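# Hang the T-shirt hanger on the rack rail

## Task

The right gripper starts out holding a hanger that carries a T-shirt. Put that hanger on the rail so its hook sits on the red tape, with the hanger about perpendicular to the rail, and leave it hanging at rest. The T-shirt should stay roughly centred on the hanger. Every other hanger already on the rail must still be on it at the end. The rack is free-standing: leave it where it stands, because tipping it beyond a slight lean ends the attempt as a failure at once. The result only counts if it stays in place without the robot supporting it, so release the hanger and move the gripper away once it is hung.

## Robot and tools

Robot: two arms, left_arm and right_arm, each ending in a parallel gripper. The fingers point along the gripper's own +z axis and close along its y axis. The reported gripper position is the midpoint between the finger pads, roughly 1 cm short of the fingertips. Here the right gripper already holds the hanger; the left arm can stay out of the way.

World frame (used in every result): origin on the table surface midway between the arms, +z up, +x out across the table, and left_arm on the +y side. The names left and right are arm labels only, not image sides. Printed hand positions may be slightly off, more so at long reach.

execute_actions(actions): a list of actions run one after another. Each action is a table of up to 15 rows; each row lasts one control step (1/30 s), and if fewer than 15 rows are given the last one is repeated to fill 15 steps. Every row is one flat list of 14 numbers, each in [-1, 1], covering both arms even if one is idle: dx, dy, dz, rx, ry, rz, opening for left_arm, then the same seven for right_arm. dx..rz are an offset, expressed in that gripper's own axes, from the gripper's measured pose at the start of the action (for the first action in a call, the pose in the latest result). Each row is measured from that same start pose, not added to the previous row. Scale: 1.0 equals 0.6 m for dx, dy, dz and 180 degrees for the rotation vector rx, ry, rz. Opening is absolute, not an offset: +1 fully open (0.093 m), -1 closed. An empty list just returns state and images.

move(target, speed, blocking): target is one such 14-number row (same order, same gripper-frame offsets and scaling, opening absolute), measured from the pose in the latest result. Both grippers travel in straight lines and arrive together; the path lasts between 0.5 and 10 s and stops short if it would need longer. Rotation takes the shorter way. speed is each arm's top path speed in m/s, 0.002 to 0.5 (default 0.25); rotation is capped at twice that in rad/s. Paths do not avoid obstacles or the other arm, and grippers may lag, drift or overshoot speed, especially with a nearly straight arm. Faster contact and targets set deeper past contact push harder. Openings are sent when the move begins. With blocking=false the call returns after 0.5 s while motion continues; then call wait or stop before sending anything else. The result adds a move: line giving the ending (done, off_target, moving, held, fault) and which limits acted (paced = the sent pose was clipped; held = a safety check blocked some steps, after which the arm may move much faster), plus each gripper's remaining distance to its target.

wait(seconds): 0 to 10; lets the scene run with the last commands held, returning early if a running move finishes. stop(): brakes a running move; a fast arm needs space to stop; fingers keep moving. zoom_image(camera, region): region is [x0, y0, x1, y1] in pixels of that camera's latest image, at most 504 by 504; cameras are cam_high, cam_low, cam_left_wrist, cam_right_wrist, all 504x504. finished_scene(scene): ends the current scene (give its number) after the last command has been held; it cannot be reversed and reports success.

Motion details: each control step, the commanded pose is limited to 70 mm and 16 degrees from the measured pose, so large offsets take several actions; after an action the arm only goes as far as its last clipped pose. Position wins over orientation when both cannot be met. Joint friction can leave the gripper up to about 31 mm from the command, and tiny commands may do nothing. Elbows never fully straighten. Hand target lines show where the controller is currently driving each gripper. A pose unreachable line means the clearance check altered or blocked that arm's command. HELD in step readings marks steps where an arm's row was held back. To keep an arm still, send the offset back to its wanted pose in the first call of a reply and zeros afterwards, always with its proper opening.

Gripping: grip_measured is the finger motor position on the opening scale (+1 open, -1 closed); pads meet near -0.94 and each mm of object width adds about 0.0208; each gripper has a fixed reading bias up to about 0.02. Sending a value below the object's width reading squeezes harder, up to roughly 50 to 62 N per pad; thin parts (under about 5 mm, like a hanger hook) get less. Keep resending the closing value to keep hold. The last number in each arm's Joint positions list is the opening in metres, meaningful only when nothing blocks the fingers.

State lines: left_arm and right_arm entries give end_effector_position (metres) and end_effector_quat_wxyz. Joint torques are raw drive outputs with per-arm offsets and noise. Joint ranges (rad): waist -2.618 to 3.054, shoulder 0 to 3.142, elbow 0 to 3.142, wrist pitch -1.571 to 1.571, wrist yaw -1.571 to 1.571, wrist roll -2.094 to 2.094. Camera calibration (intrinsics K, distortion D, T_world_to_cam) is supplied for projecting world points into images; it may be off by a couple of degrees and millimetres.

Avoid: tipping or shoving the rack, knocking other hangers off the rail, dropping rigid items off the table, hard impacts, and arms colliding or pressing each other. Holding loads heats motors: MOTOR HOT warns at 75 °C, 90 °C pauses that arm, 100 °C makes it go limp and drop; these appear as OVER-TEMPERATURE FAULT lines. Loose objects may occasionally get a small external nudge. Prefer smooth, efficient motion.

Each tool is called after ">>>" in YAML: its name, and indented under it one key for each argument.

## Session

>>> execute_actions:
  actions: []

Scene clock: 0.00 s.
left_arm: end_effector_position=(+0.3571, +0.3283, +0.4018) grip_measured=+1.000 end_effector_quat_wxyz=(+0.701, -0.057, +0.708, +0.064) | right_arm: end_effector_position=(+0.3156, +0.0467, +0.4518) grip_measured=-0.829 end_effector_quat_wxyz=(+0.553, -0.177, +0.806, +0.114)
Joint positions: left_arm=[-0.009  1.062  1.061 -0.007 -0.006  0.012  0.093] | right_arm=[ 1.018  1.78   2.304 -0.995  0.649  0.286  0.005]
Joint velocities: left_arm=[-0.012 -0.007 -0.002 -0.007 -0.007 -0.007  0.   ] | right_arm=[-0.017 -0.007  0.002  0.037 -0.022 -0.037  0.   ]
Joint torques (N m, as the arm reports them, + toward a larger angle): no reading
Motor temperatures (°C, as the motors report them): left_arm=[23 25 27 27 24 23] | right_arm=[26 25 29 26 23 25]
Hand target (left_arm): +0.357, +0.328, +0.402; +0.701, -0.057, +0.708, +0.064
Hand target (right_arm): +0.317, +0.049, +0.457; +0.560, -0.171, +0.802, +0.122
camera_calibration (this result's frames):
cam_right_wrist: T_world_to_cam=[[0.415023, -0.909515, 0.0232113, -0.0964592], [-0.645034, -0.312138, -0.697496, 0.571599], [0.641628, 0.274505, -0.716212, 0.19048], [0, 0, 0, 1]] pos_world=[0.286516, 0.0383988, 0.537351]

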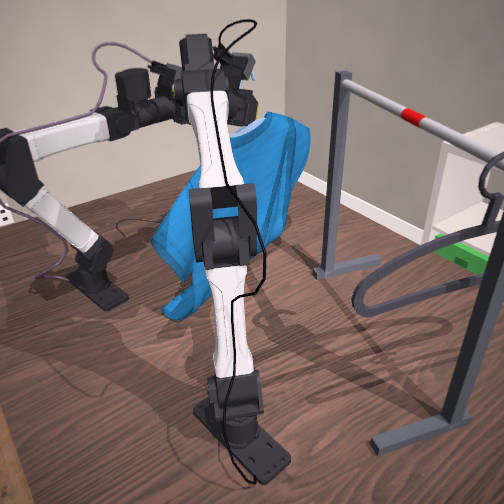

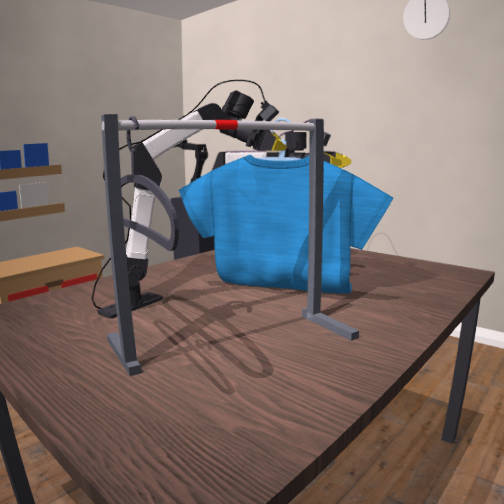

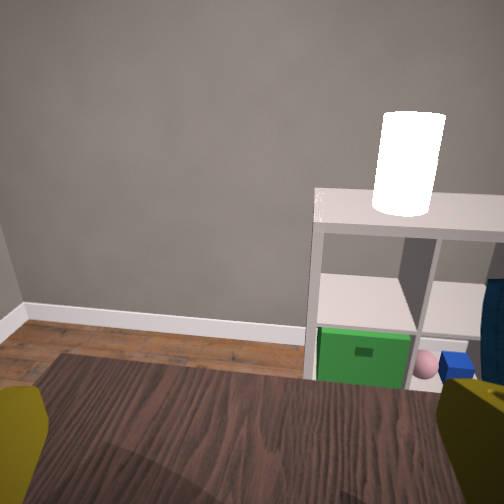

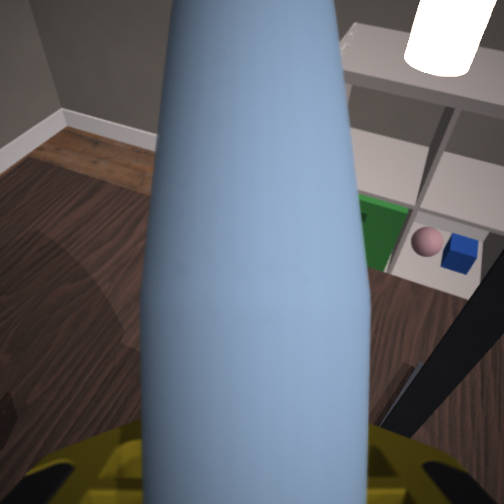

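>>> move:
  target: [0,0,0,0,0,0,1, 0.09,-0.073,-0.227,0.107,0,0.041,-1]
  speed: 0.12

Scene clock: 10.33 s.
left_arm: end_effector_position=(+0.3571, +0.3283, +0.4018) grip_measured=+1.000 end_effector_quat_wxyz=(+0.701, -0.057, +0.708, +0.064) | right_arm: end_effector_position=(+0.2017, -0.0477, +0.4456) grip_measured=-0.977 end_effector_quat_wxyz=(+0.579, -0.062, +0.811, +0.057)
Joint positions: left_arm=[-0.009  1.062  1.061 -0.007 -0.006  0.012  0.093] | right_arm=[ 1.413  1.572  2.152 -1.57   1.174  0.975  0.   ]
Joint velocities: left_arm=[-0.002  0.002  0.017  0.022  0.007  0.081  0.   ] | right_arm=[-0.012 -0.002 -0.012  0.051 -0.051  0.022  0.   ]
Joint torques (N m, as the arm reports them, + toward a larger angle): left_arm=[-0.29 -3.48  7.    2.23 -0.24 -0.02] | right_arm=[ 0.98 -5.46  3.68  0.98  0.81 -0.09]
Motor temperatures (°C, as the motors report them): left_arm=[23 25 29 30 24 23] | right_arm=[26 27 30 28 23 25]
Hand target (left_arm): +0.357, +0.328, +0.402; +0.701, -0.057, +0.708, +0.064
Hand target (right_arm): +0.200, -0.053, +0.450; +0.590, -0.058, +0.803, +0.057
Off the commanded pose (left_arm): 0.000 m, 0 deg.
Off the commanded pose (right_arm): 0.008 m, 7 deg.
joint sent to its limit (right arm) — the command would take joint 4 (wrist pitch) past its lower limit, so that joint was sent only as far as its limit.
move: off_target (right_arm)
camera_calibration (this result's frames):
cam_right_wrist: T_world_to_cam=[[0.171333, -0.985166, -0.00964502, -0.0747017], [-0.678367, -0.110866, -0.726311, 0.493465], [0.714467, 0.130984, -0.687299, 0.25061], [0, 0, 0, 1]] pos_world=[0.168496, -0.051711, 0.529932]

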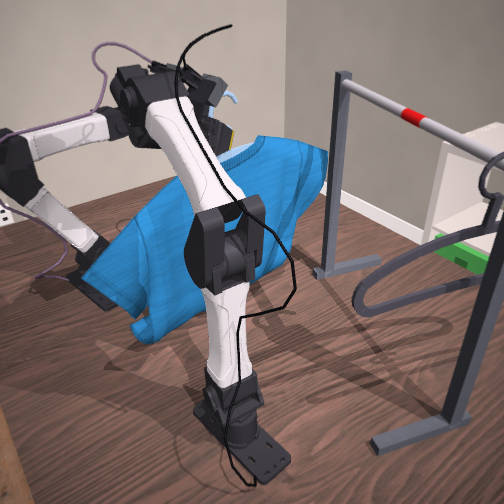

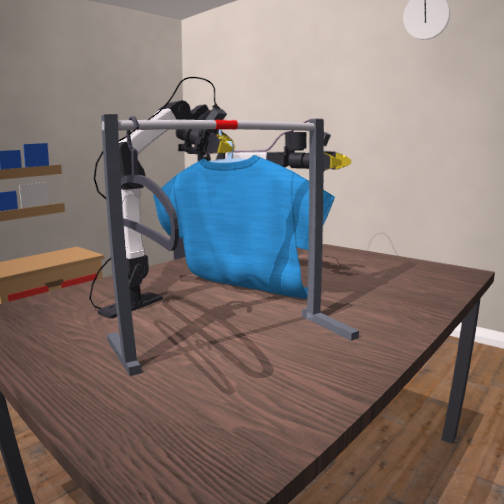

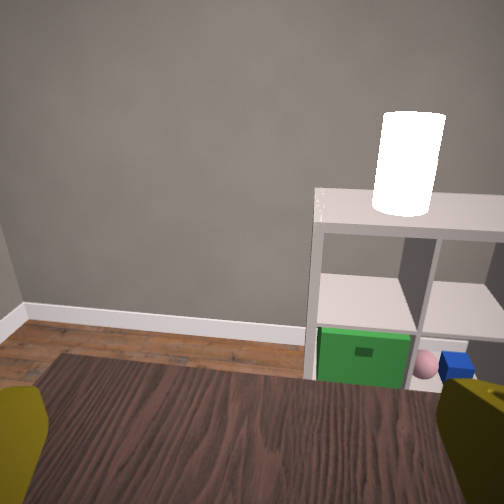

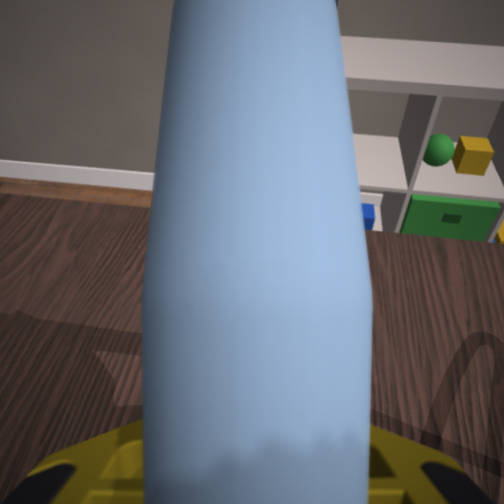

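>>> move:
  target: [0,0,0,0,0,0,1, -0.093,-0.411,0.117,0.166,-0.01,0.057,-1]
  speed: 0.1

>>> zoom_image:
  camera: "cam_low"
  region: [120, 70, 320, 200]

Scene clock: 19.53 s.
left_arm: end_effector_position=(+0.3571, +0.3283, +0.4018) grip_measured=+1.000 end_effector_quat_wxyz=(+0.701, -0.057, +0.708, +0.064) | right_arm: end_effector_position=(+0.3270, -0.2719, +0.4648) grip_measured=-0.977 end_effector_quat_wxyz=(+0.568, +0.148, +0.802, -0.109)
Joint positions: left_arm=[-0.009  1.062  1.061 -0.007 -0.006  0.012  0.093] | right_arm=[ 0.466  1.287  1.908 -1.159  0.871  0.421  0.   ]
Joint velocities: left_arm=[-0.012 -0.017 -0.022  0.051  0.007  0.037  0.   ] | right_arm=[ 0.022 -0.017 -0.032 -0.022 -0.037 -0.022  0.   ]
Joint torques (N m, as the arm reports them, + toward a larger angle): left_arm=[-0.33 -3.67  7.32  2.32 -0.25  0.02] | right_arm=[-1.11 -3.97  4.14  1.82  0.23 -0.19]
Motor temperatures (°C, as the motors report them): left_arm=[23 25 30 31 24 23] | right_arm=[26 28 30 28 24 25]
Hand target (left_arm): +0.357, +0.328, +0.402; +0.701, -0.057, +0.708, +0.064
Hand target (right_arm): +0.325, -0.278, +0.473; +0.583, +0.161, +0.790, -0.101
Off the commanded pose (left_arm): 0.000 m, 0 deg.
Off the commanded pose (right_arm): 0.008 m, 3 deg.
move: off_target (right_arm)
camera_calibration (this result's frames):
cam_right_wrist: T_world_to_cam=[[-0.357343, -0.933787, 0.0186412, -0.143144], [-0.651431, 0.234889, -0.721433, 0.650539], [0.669286, -0.269942, -0.692234, 0.11174], [0, 0, 0, 1]] pos_world=[0.297844, -0.256306, 0.549339]

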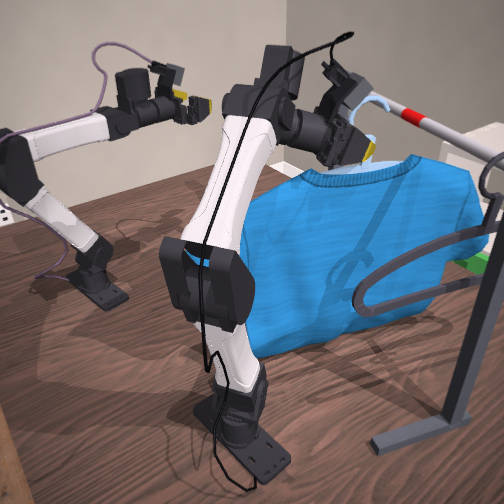

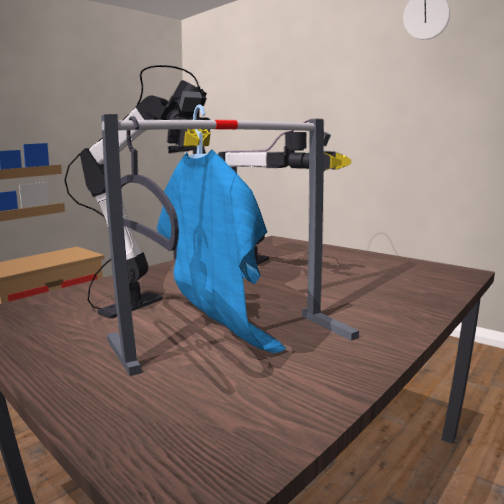

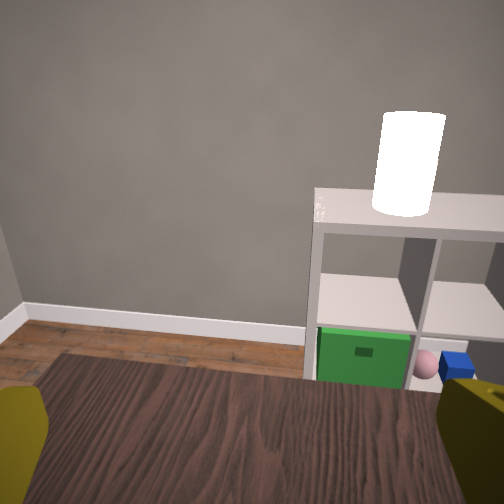

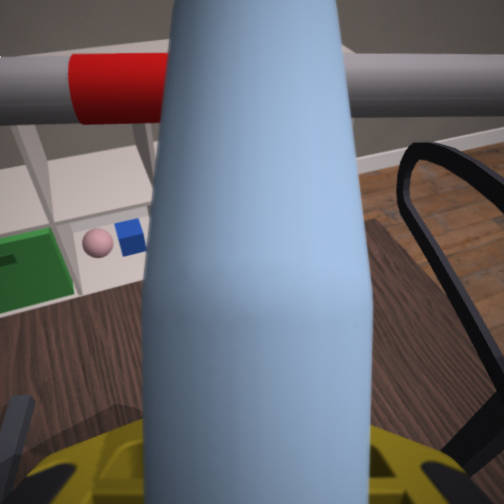

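Region (120, 70, 320, 200) of cam_low's 504x504 image, scaled by 2.520, with more detail than that image has; it fills the top 328 rows of this view, and the rest is white.

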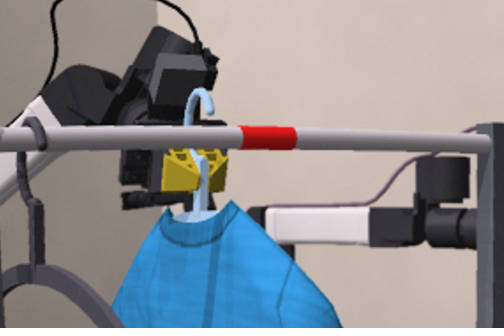

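>>> move:
  target: [0,0,0,0,0,0,1, -0.02,0.06,0,0,0,0,-1]
  speed: 0.04

>>> move:
  target: [0,0,0,0,0,0,1, -0.06,0.01,0.135,0,0,0,-1]
  speed: 0.03

>>> zoom_image:
  camera: "cam_low"
  region: [120, 70, 320, 200]

>>> zoom_image:
  camera: "cam_high"
  region: [300, 40, 504, 220]

Scene clock: 28.27 s.
left_arm: end_effector_position=(+0.3571, +0.3283, +0.4018) grip_measured=+1.000 end_effector_quat_wxyz=(+0.701, -0.057, +0.708, +0.064) | right_arm: end_effector_position=(+0.3444, -0.2410, +0.4641) grip_measured=-0.977 end_effector_quat_wxyz=(+0.554, +0.137, +0.813, -0.116)
Joint positions: left_arm=[-0.009  1.062  1.061 -0.007 -0.006  0.012  0.093] | right_arm=[ 0.539  1.439  2.073 -1.269  0.918  0.489  0.   ]
Joint velocities: left_arm=[-0.007  0.017 -0.007  0.022  0.066 -0.007  0.   ] | right_arm=[-0.007  0.002  0.027 -0.051 -0.022  0.066  0.   ]
Joint torques (N m, as the arm reports them, + toward a larger angle): left_arm=[-0.24 -3.47  7.28  2.22 -0.21  0.02] | right_arm=[ 0.94 -2.91  7.    1.58  0.51 -0.03]
Motor temperatures (°C, as the motors report them): left_arm=[23 26 31 32 24 23] | right_arm=[26 28 30 30 24 25]
Hand target (left_arm): +0.357, +0.328, +0.402; +0.701, -0.057, +0.708, +0.064
Hand target (right_arm): +0.344, -0.240, +0.475; +0.568, +0.148, +0.802, -0.109
Off the commanded pose (left_arm): 0.000 m, 0 deg.
Off the commanded pose (right_arm): 0.012 m, 3 deg.
move: off_target (right_arm)
camera_calibration (this result's frames):
cam_right_wrist: T_world_to_cam=[[-0.346019, -0.936989, 0.0481911, -0.126491], [-0.682973, 0.216331, -0.697674, 0.649436], [0.643288, -0.274321, -0.714793, 0.12635], [0, 0, 0, 1]] pos_world=[0.318499, -0.224353, 0.549504]

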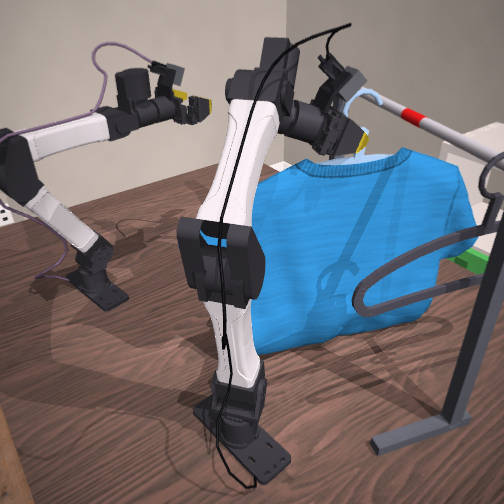

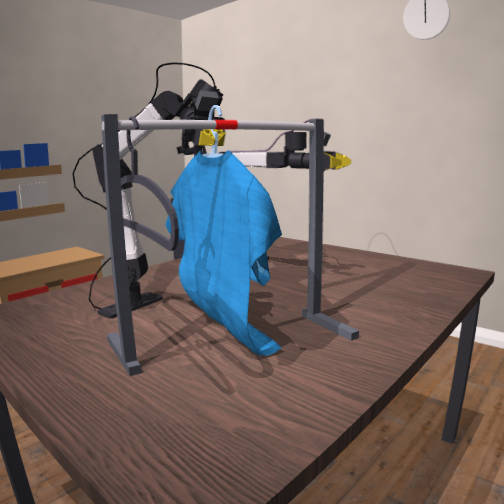

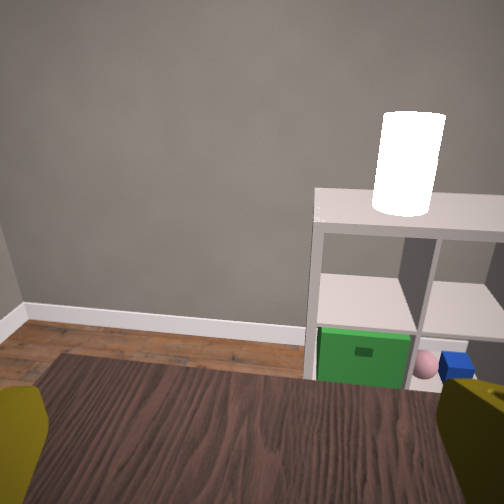

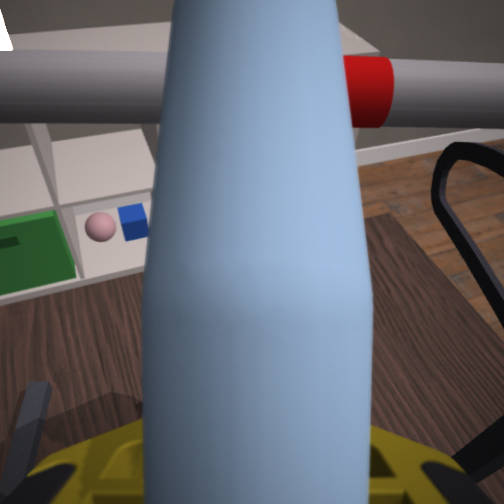

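Scene clock: 31.53 s.
left_arm: end_effector_position=(+0.3571, +0.3283, +0.4018) grip_measured=+1.000 end_effector_quat_wxyz=(+0.701, -0.057, +0.708, +0.064) | right_arm: end_effector_position=(+0.4241, -0.2632, +0.4522) grip_measured=-0.977 end_effector_quat_wxyz=(+0.531, +0.123, +0.829, -0.126)
Joint positions: left_arm=[-0.009  1.062  1.061 -0.007 -0.006  0.012  0.093] | right_arm=[ 0.284  1.609  2.173 -1.114  0.691  0.287  0.   ]
Joint velocities: left_arm=[-0.022 -0.002 -0.002 -0.037 -0.037 -0.007  0.   ] | right_arm=[-0.002 -0.002  0.002  0.051 -0.051 -0.007  0.   ]
Joint torques (N m, as the arm reports them, + toward a larger angle): left_arm=[-0.42 -3.6   7.2   2.26 -0.24  0.01] | right_arm=[-1.09 -4.83  7.33  1.91  0.24 -0.16]
Motor temperatures (°C, as the motors report them): left_arm=[23 26 31 32 24 23] | right_arm=[26 28 30 30 24 25]
Hand target (left_arm): +0.357, +0.328, +0.402; +0.701, -0.057, +0.708, +0.064
Hand target (right_arm): +0.428, -0.267, +0.468; +0.554, +0.136, +0.813, -0.117
Off the commanded pose (left_arm): 0.000 m, 0 deg.
Off the commanded pose (right_arm): 0.017 m, 4 deg.
move: off_target (right_arm)
camera_calibration (this result's frames):
cam_right_wrist: T_world_to_cam=[[-0.33197, -0.939096, 0.0888546, -0.143997], [-0.725142, 0.193818, -0.66076, 0.695679], [0.603296, -0.283785, -0.745319, 0.0886963], [0, 0, 0, 1]] pos_world=[0.403153, -0.244891, 0.538579]

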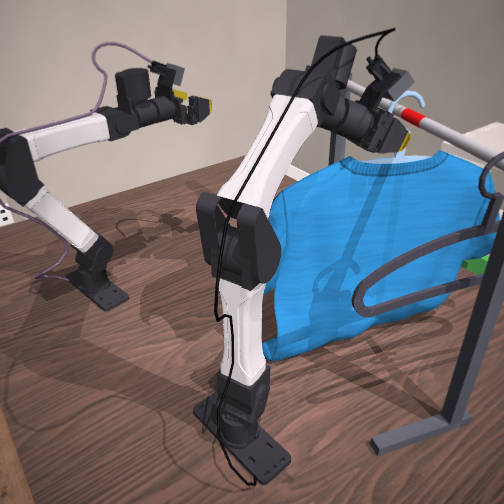

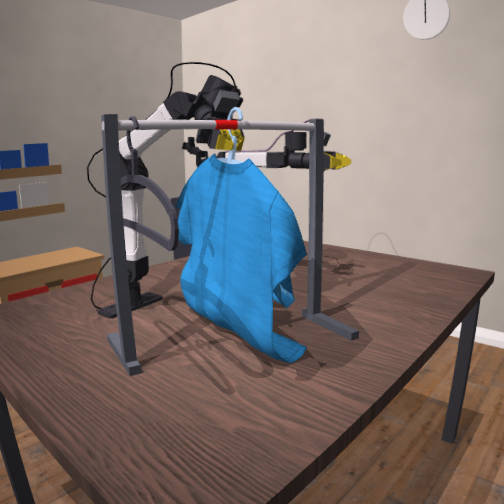

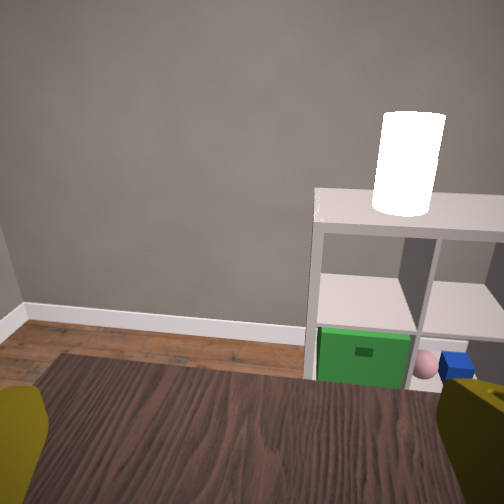

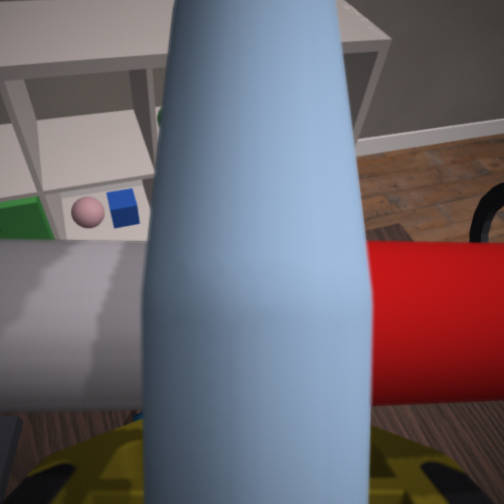

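Region (120, 70, 320, 200) of cam_low's 504x504 image, scaled by 2.520, with more detail than that image has; it fills the top 328 rows of this view, and the rest is white.

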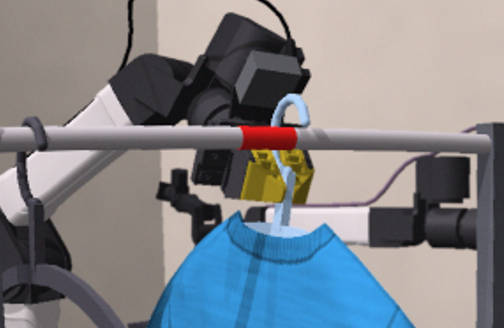

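Region (300, 40, 504, 220) of cam_high's 504x504 image, scaled by 2.471, with more detail than that image has; it fills the top 445 rows of this view, and the rest is white.

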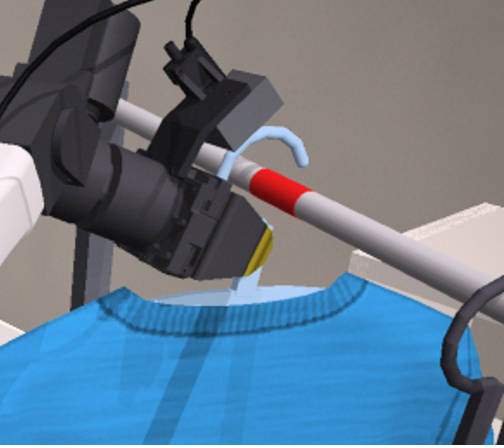

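Hook is over the rail but beside the tape; slide −y about 2.5 cm, then lower.

>>> move:
  target: [0,0,0,0,0,0,1, -0.02,-0.06,-0.008,0,0,0,-1]
  speed: 0.02

>>> move:
  target: [0,0,0,0,0,0,1, 0.03,0,0.01,0,0,0,-1]
  speed: 0.02

>>> zoom_image:
  camera: "cam_high"
  region: [300, 40, 504, 220]

Scene clock: 37.17 s.
left_arm: end_effector_position=(+0.3571, +0.3283, +0.4018) grip_measured=+1.000 end_effector_quat_wxyz=(+0.701, -0.057, +0.708, +0.064) | right_arm: end_effector_position=(+0.4194, -0.2890, +0.4448) grip_measured=-0.977 end_effector_quat_wxyz=(+0.505, +0.111, +0.845, -0.135)
Joint positions: left_arm=[-0.009  1.062  1.061 -0.007 -0.006  0.012  0.093] | right_arm=[ 0.194  1.593  2.173 -1.165  0.606  0.228  0.   ]
Joint velocities: left_arm=[ 0.002  0.002 -0.007 -0.007  0.051  0.081  0.   ] | right_arm=[-0.012 -0.002 -0.022  0.066 -0.051 -0.037  0.   ]
Joint torques (N m, as the arm reports them, + toward a larger angle): left_arm=[-0.34 -3.71  7.39  2.26 -0.22 -0.03] | right_arm=[-1.25 -6.73  7.67  1.74  0.18 -0.15]
Motor temperatures (°C, as the motors report them): left_arm=[23 26 32 33 24 23] | right_arm=[26 28 31 31 24 25]
Hand target (left_arm): +0.357, +0.328, +0.402; +0.701, -0.057, +0.708, +0.064
Hand target (right_arm): +0.412, -0.296, +0.468; +0.532, +0.122, +0.828, -0.126
Off the commanded pose (left_arm): 0.000 m, 0 deg.
Off the commanded pose (right_arm): 0.025 m, 4 deg.
move: off_target (right_arm)
camera_calibration (this result's frames):
cam_right_wrist: T_world_to_cam=[[-0.318409, -0.939346, 0.127453, -0.192071], [-0.769201, 0.177443, -0.613876, 0.685213], [0.554027, -0.293501, -0.779045, 0.111569], [0, 0, 0, 1]] pos_world=[0.404097, -0.269261, 0.532033]

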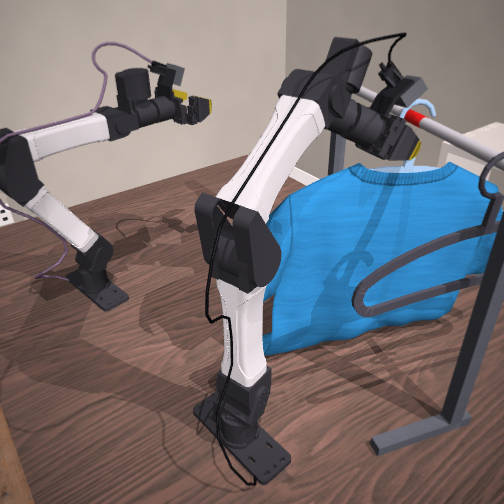

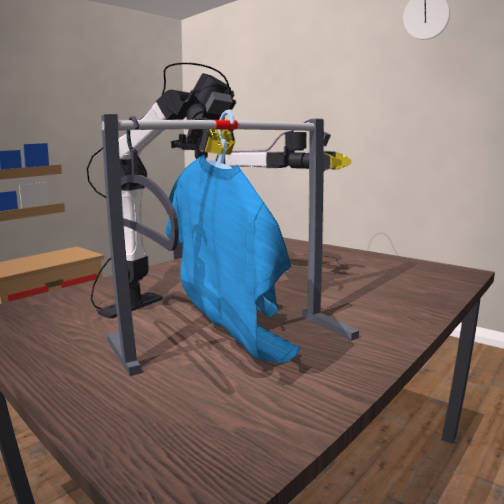

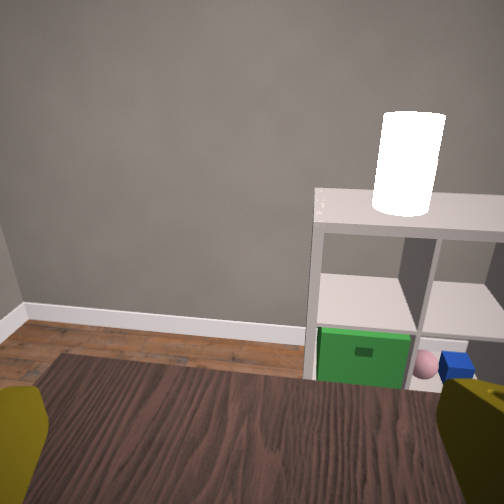

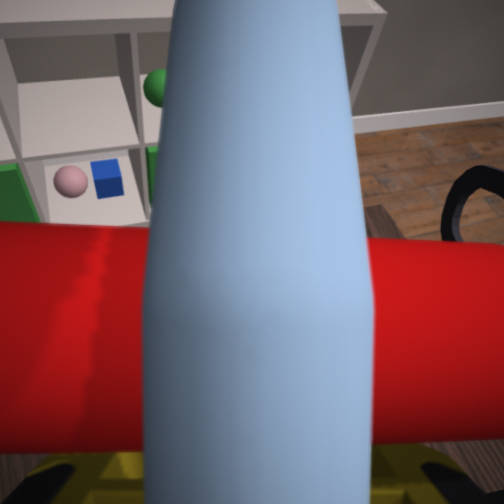

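Scene clock: 38.33 s.
left_arm: end_effector_position=(+0.3571, +0.3283, +0.4018) grip_measured=+1.000 end_effector_quat_wxyz=(+0.701, -0.057, +0.708, +0.064) | right_arm: end_effector_position=(+0.4194, -0.2891, +0.4316) grip_measured=-0.977 end_effector_quat_wxyz=(+0.511, +0.114, +0.841, -0.133)
Joint positions: left_arm=[-0.009  1.062  1.061 -0.007 -0.006  0.012  0.093] | right_arm=[ 0.194  1.526  2.018 -1.06   0.606  0.229  0.   ]
Joint velocities: left_arm=[-0.007 -0.002  0.007  0.022  0.051  0.022  0.   ] | right_arm=[ 0.007 -0.007 -0.027  0.022 -0.007 -0.066  0.   ]
Joint torques (N m, as the arm reports them, + toward a larger angle): left_arm=[-0.3  -3.61  7.    2.2  -0.21  0.02] | right_arm=[-0.21 -5.79  3.68  1.55  0.2  -0.1 ]
Motor temperatures (°C, as the motors report them): left_arm=[23 26 32 33 24 23] | right_arm=[26 28 31 31 24 25]
Hand target (left_arm): +0.357, +0.328, +0.402; +0.701, -0.057, +0.708, +0.064
Hand target (right_arm): +0.416, -0.290, +0.426; +0.505, +0.111, +0.845, -0.136
Off the commanded pose (left_arm): 0.000 m, 0 deg.
Off the commanded pose (right_arm): 0.007 m, 1 deg.
move: done
camera_calibration (this result's frames):
cam_right_wrist: T_world_to_cam=[[-0.321298, -0.939655, 0.117542, -0.185105], [-0.759079, 0.181343, -0.625231, 0.678929], [0.566186, -0.290109, -0.771537, 0.0939307], [0, 0, 0, 1]] pos_world=[0.402705, -0.269803, 0.518716]

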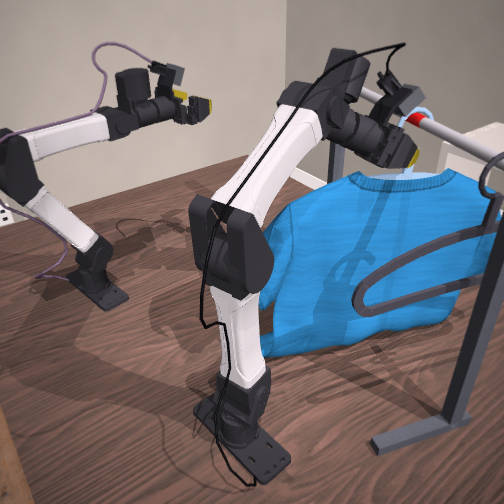

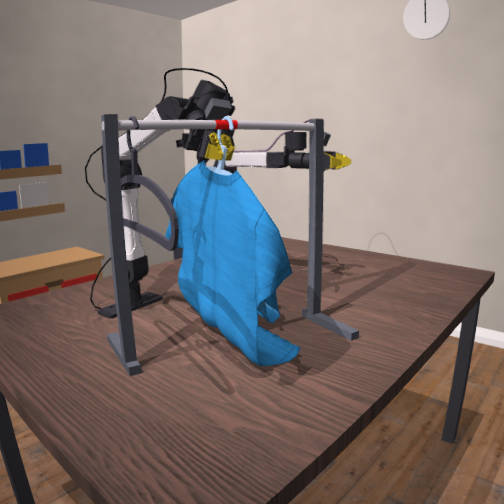

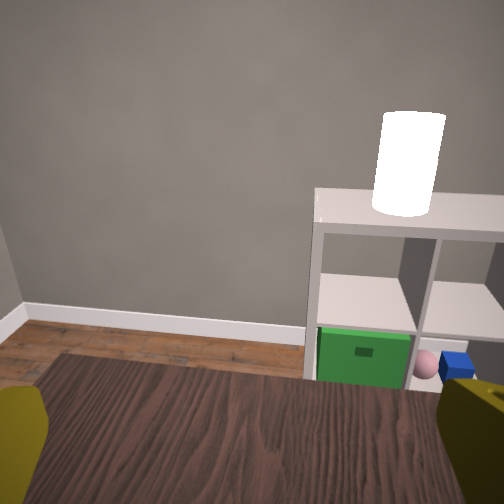

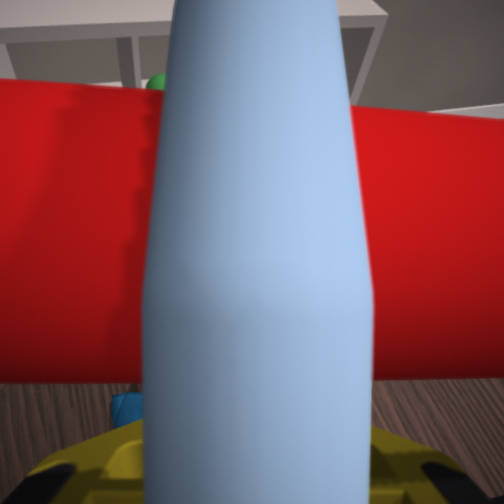

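Region (300, 40, 504, 220) of cam_high's 504x504 image, scaled by 2.471, with more detail than that image has; it fills the top 445 rows of this view, and the rest is white.

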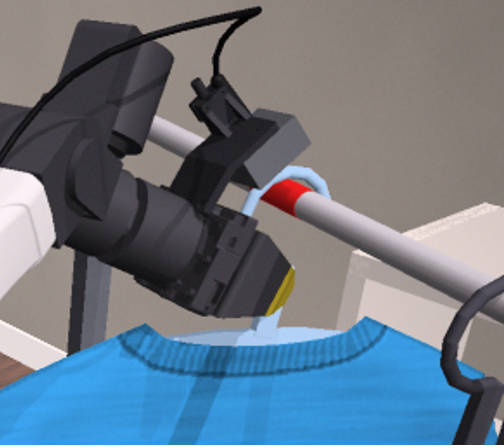

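>>> move:
  target: [0,0,0,0,0,0,1, 0,0,0,0,0,0,0.2]

>>> move:
  target: [0,0,0,0,0,0,1, 0.03,0,-0.22,0,0,0,0.2]
  speed: 0.08

>>> wait:
  seconds: 3

Scene clock: 42.03 s.
left_arm: end_effector_position=(+0.3571, +0.3283, +0.4018) grip_measured=+1.000 end_effector_quat_wxyz=(+0.701, -0.057, +0.708, +0.064) | right_arm: end_effector_position=(+0.4194, -0.2891, +0.4317) grip_measured=+0.198 end_effector_quat_wxyz=(+0.512, +0.114, +0.841, -0.133)
Joint positions: left_arm=[-0.009  1.062  1.061 -0.007 -0.006  0.012  0.093] | right_arm=[ 0.194  1.526  2.018 -1.059  0.606  0.229  0.055]
Joint velocities: left_arm=[-0.002 -0.012  0.012  0.007 -0.022 -0.022  0.   ] | right_arm=[ 0.007  0.012 -0.007  0.007  0.037 -0.022 -0.   ]
Joint torques (N m, as the arm reports them, + toward a larger angle): left_arm=[-0.51 -3.58  6.99  2.24 -0.25 -0.05] | right_arm=[-0.08 -4.82  5.87  1.6   0.22 -0.05]
Motor temperatures (°C, as the motors report them): left_arm=[23 26 32 33 24 23] | right_arm=[26 28 31 31 24 25]
Hand target (left_arm): +0.357, +0.328, +0.402; +0.701, -0.057, +0.708, +0.064
Hand target (right_arm): +0.419, -0.289, +0.432; +0.511, +0.114, +0.841, -0.133
Off the commanded pose (left_arm): 0.000 m, 0 deg.
Off the commanded pose (right_arm): 0.000 m, 0 deg.
move: done
camera_calibration (this result's frames):
cam_right_wrist: T_world_to_cam=[[-0.321383, -0.939681, 0.117096, -0.184907], [-0.758623, 0.181484, -0.625743, 0.679073], [0.566748, -0.289935, -0.77119, 0.0937034], [0, 0, 0, 1]] pos_world=[0.402629, -0.269827, 0.518841]

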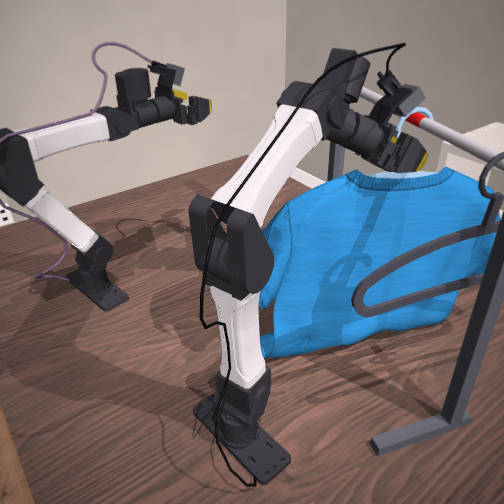

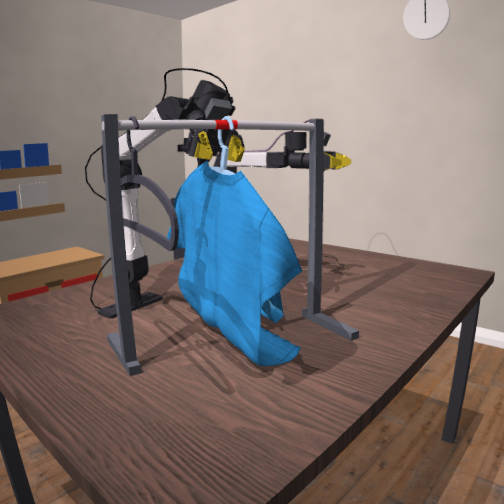

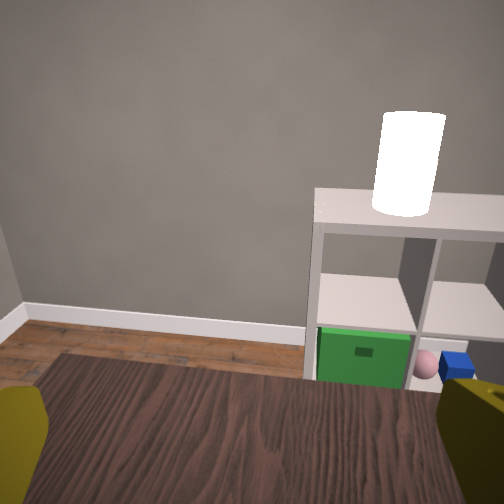

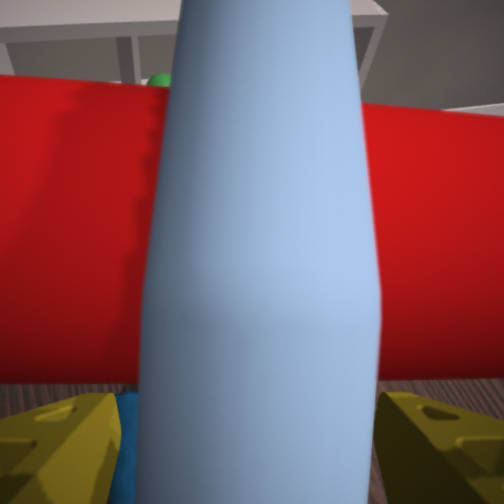

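Scene clock: 44.17 s.
left_arm: end_effector_position=(+0.3571, +0.3283, +0.4018) grip_measured=+1.000 end_effector_quat_wxyz=(+0.701, -0.057, +0.708, +0.064) | right_arm: end_effector_position=(+0.3061, -0.2421, +0.4727) grip_measured=+0.198 end_effector_quat_wxyz=(+0.530, +0.104, +0.833, -0.120)
Joint positions: left_arm=[-0.009  1.062  1.061 -0.007 -0.006  0.012  0.093] | right_arm=[ 0.637  1.47   2.267 -1.568  0.943  0.569  0.055]
Joint velocities: left_arm=[-0.012  0.002  0.007 -0.007 -0.007 -0.007  0.   ] | right_arm=[-0.017 -0.002 -0.017  0.066  0.022 -0.125 -0.001]
Joint torques (N m, as the arm reports them, + toward a larger angle): left_arm=[-0.45 -3.38  7.12  2.26 -0.22 -0.02] | right_arm=[ 1.02 -3.93  2.86  1.29  0.42 -0.01]
Motor temperatures (°C, as the motors report them): left_arm=[23 26 32 33 24 23] | right_arm=[26 28 31 31 24 25]
Hand target (left_arm): +0.357, +0.328, +0.402; +0.701, -0.057, +0.708, +0.064
Hand target (right_arm): +0.302, -0.243, +0.473; +0.532, +0.103, +0.832, -0.121
Off the commanded pose (left_arm): 0.000 m, 0 deg.
Off the commanded pose (right_arm): 0.005 m, 3 deg.
joint sent to its limit (right arm) — the command would take joint 4 (wrist pitch) past its lower limit, so that joint was sent only as far as its limit.
move: off_target (right_arm)
camera_calibration (this result's frames):
cam_right_wrist: T_world_to_cam=[[-0.295839, -0.95, 0.0998954, -0.184149], [-0.738521, 0.16114, -0.654691, 0.6129], [0.605859, -0.267458, -0.749267, 0.186185], [0, 0, 0, 1]] pos_world=[0.285359, -0.223908, 0.559158]

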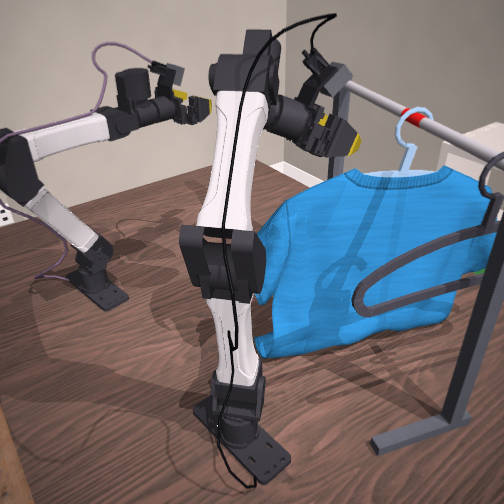

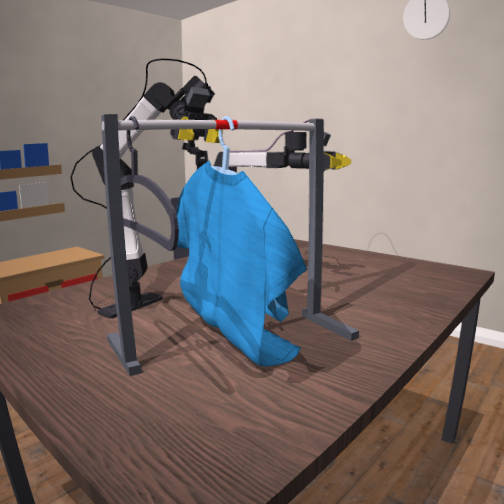

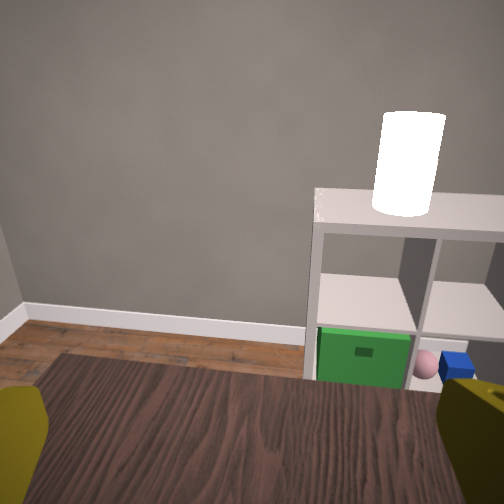

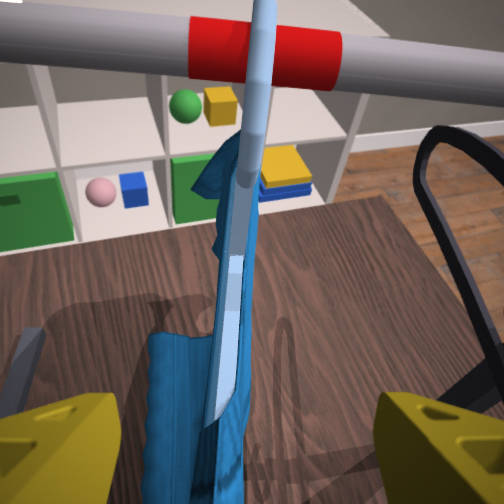

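Scene clock: 47.17 s.
left_arm: end_effector_position=(+0.3571, +0.3283, +0.4018) grip_measured=+1.000 end_effector_quat_wxyz=(+0.701, -0.057, +0.708, +0.064) | right_arm: end_effector_position=(+0.3061, -0.2424, +0.4728) grip_measured=+0.198 end_effector_quat_wxyz=(+0.530, +0.105, +0.833, -0.120)
Joint positions: left_arm=[-0.009  1.062  1.061 -0.007 -0.006  0.012  0.093] | right_arm=[ 0.637  1.47   2.267 -1.568  0.945  0.57   0.055]
Joint velocities: left_arm=[ 0.012  0.017 -0.007  0.066  0.051  0.037  0.   ] | right_arm=[ 0.007  0.007  0.002 -0.007 -0.037  0.11  -0.001]
Joint torques (N m, as the arm reports them, + toward a larger angle): left_arm=[-0.37 -3.63  7.25  2.24 -0.26  0.02] | right_arm=[ 0.79 -3.86  2.78  1.27  0.48 -0.03]
Motor temperatures (°C, as the motors report them): left_arm=[23 26 32 33 24 23] | right_arm=[26 28 31 30 24 25]
Hand target (left_arm): +0.357, +0.328, +0.402; +0.701, -0.057, +0.708, +0.064
Hand target (right_arm): +0.302, -0.243, +0.473; +0.532, +0.103, +0.832, -0.121
Off the commanded pose (left_arm): 0.000 m, 0 deg.
Off the commanded pose (right_arm): 0.005 m, 3 deg.
wait: 3.00 s; at rest by 0.17 s
camera_calibration (this result's frames):
cam_right_wrist: T_world_to_cam=[[-0.29784, -0.949416, 0.0995025, -0.183517], [-0.737482, 0.162657, -0.655487, 0.613429], [0.606145, -0.268611, -0.748623, 0.185561], [0, 0, 0, 1]] pos_world=[0.285257, -0.224168, 0.559271]

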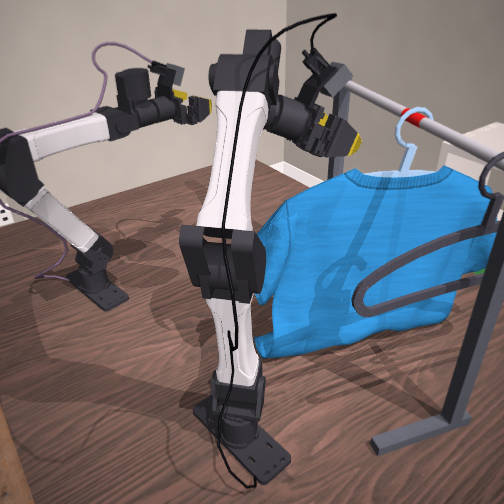

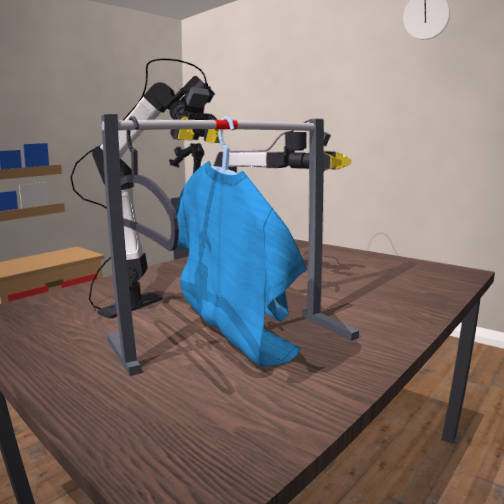

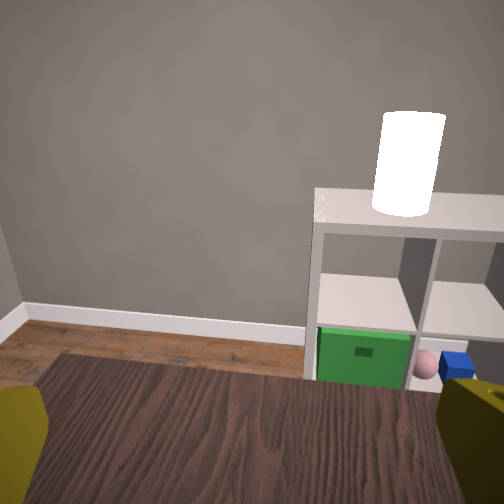

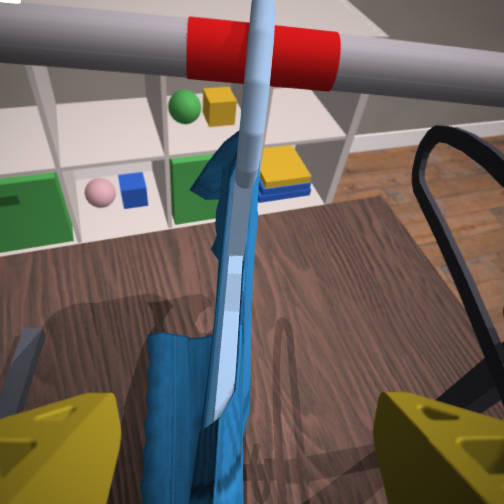

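>>> finished_scene:
  scene: 2

The scene is finished: the task was done.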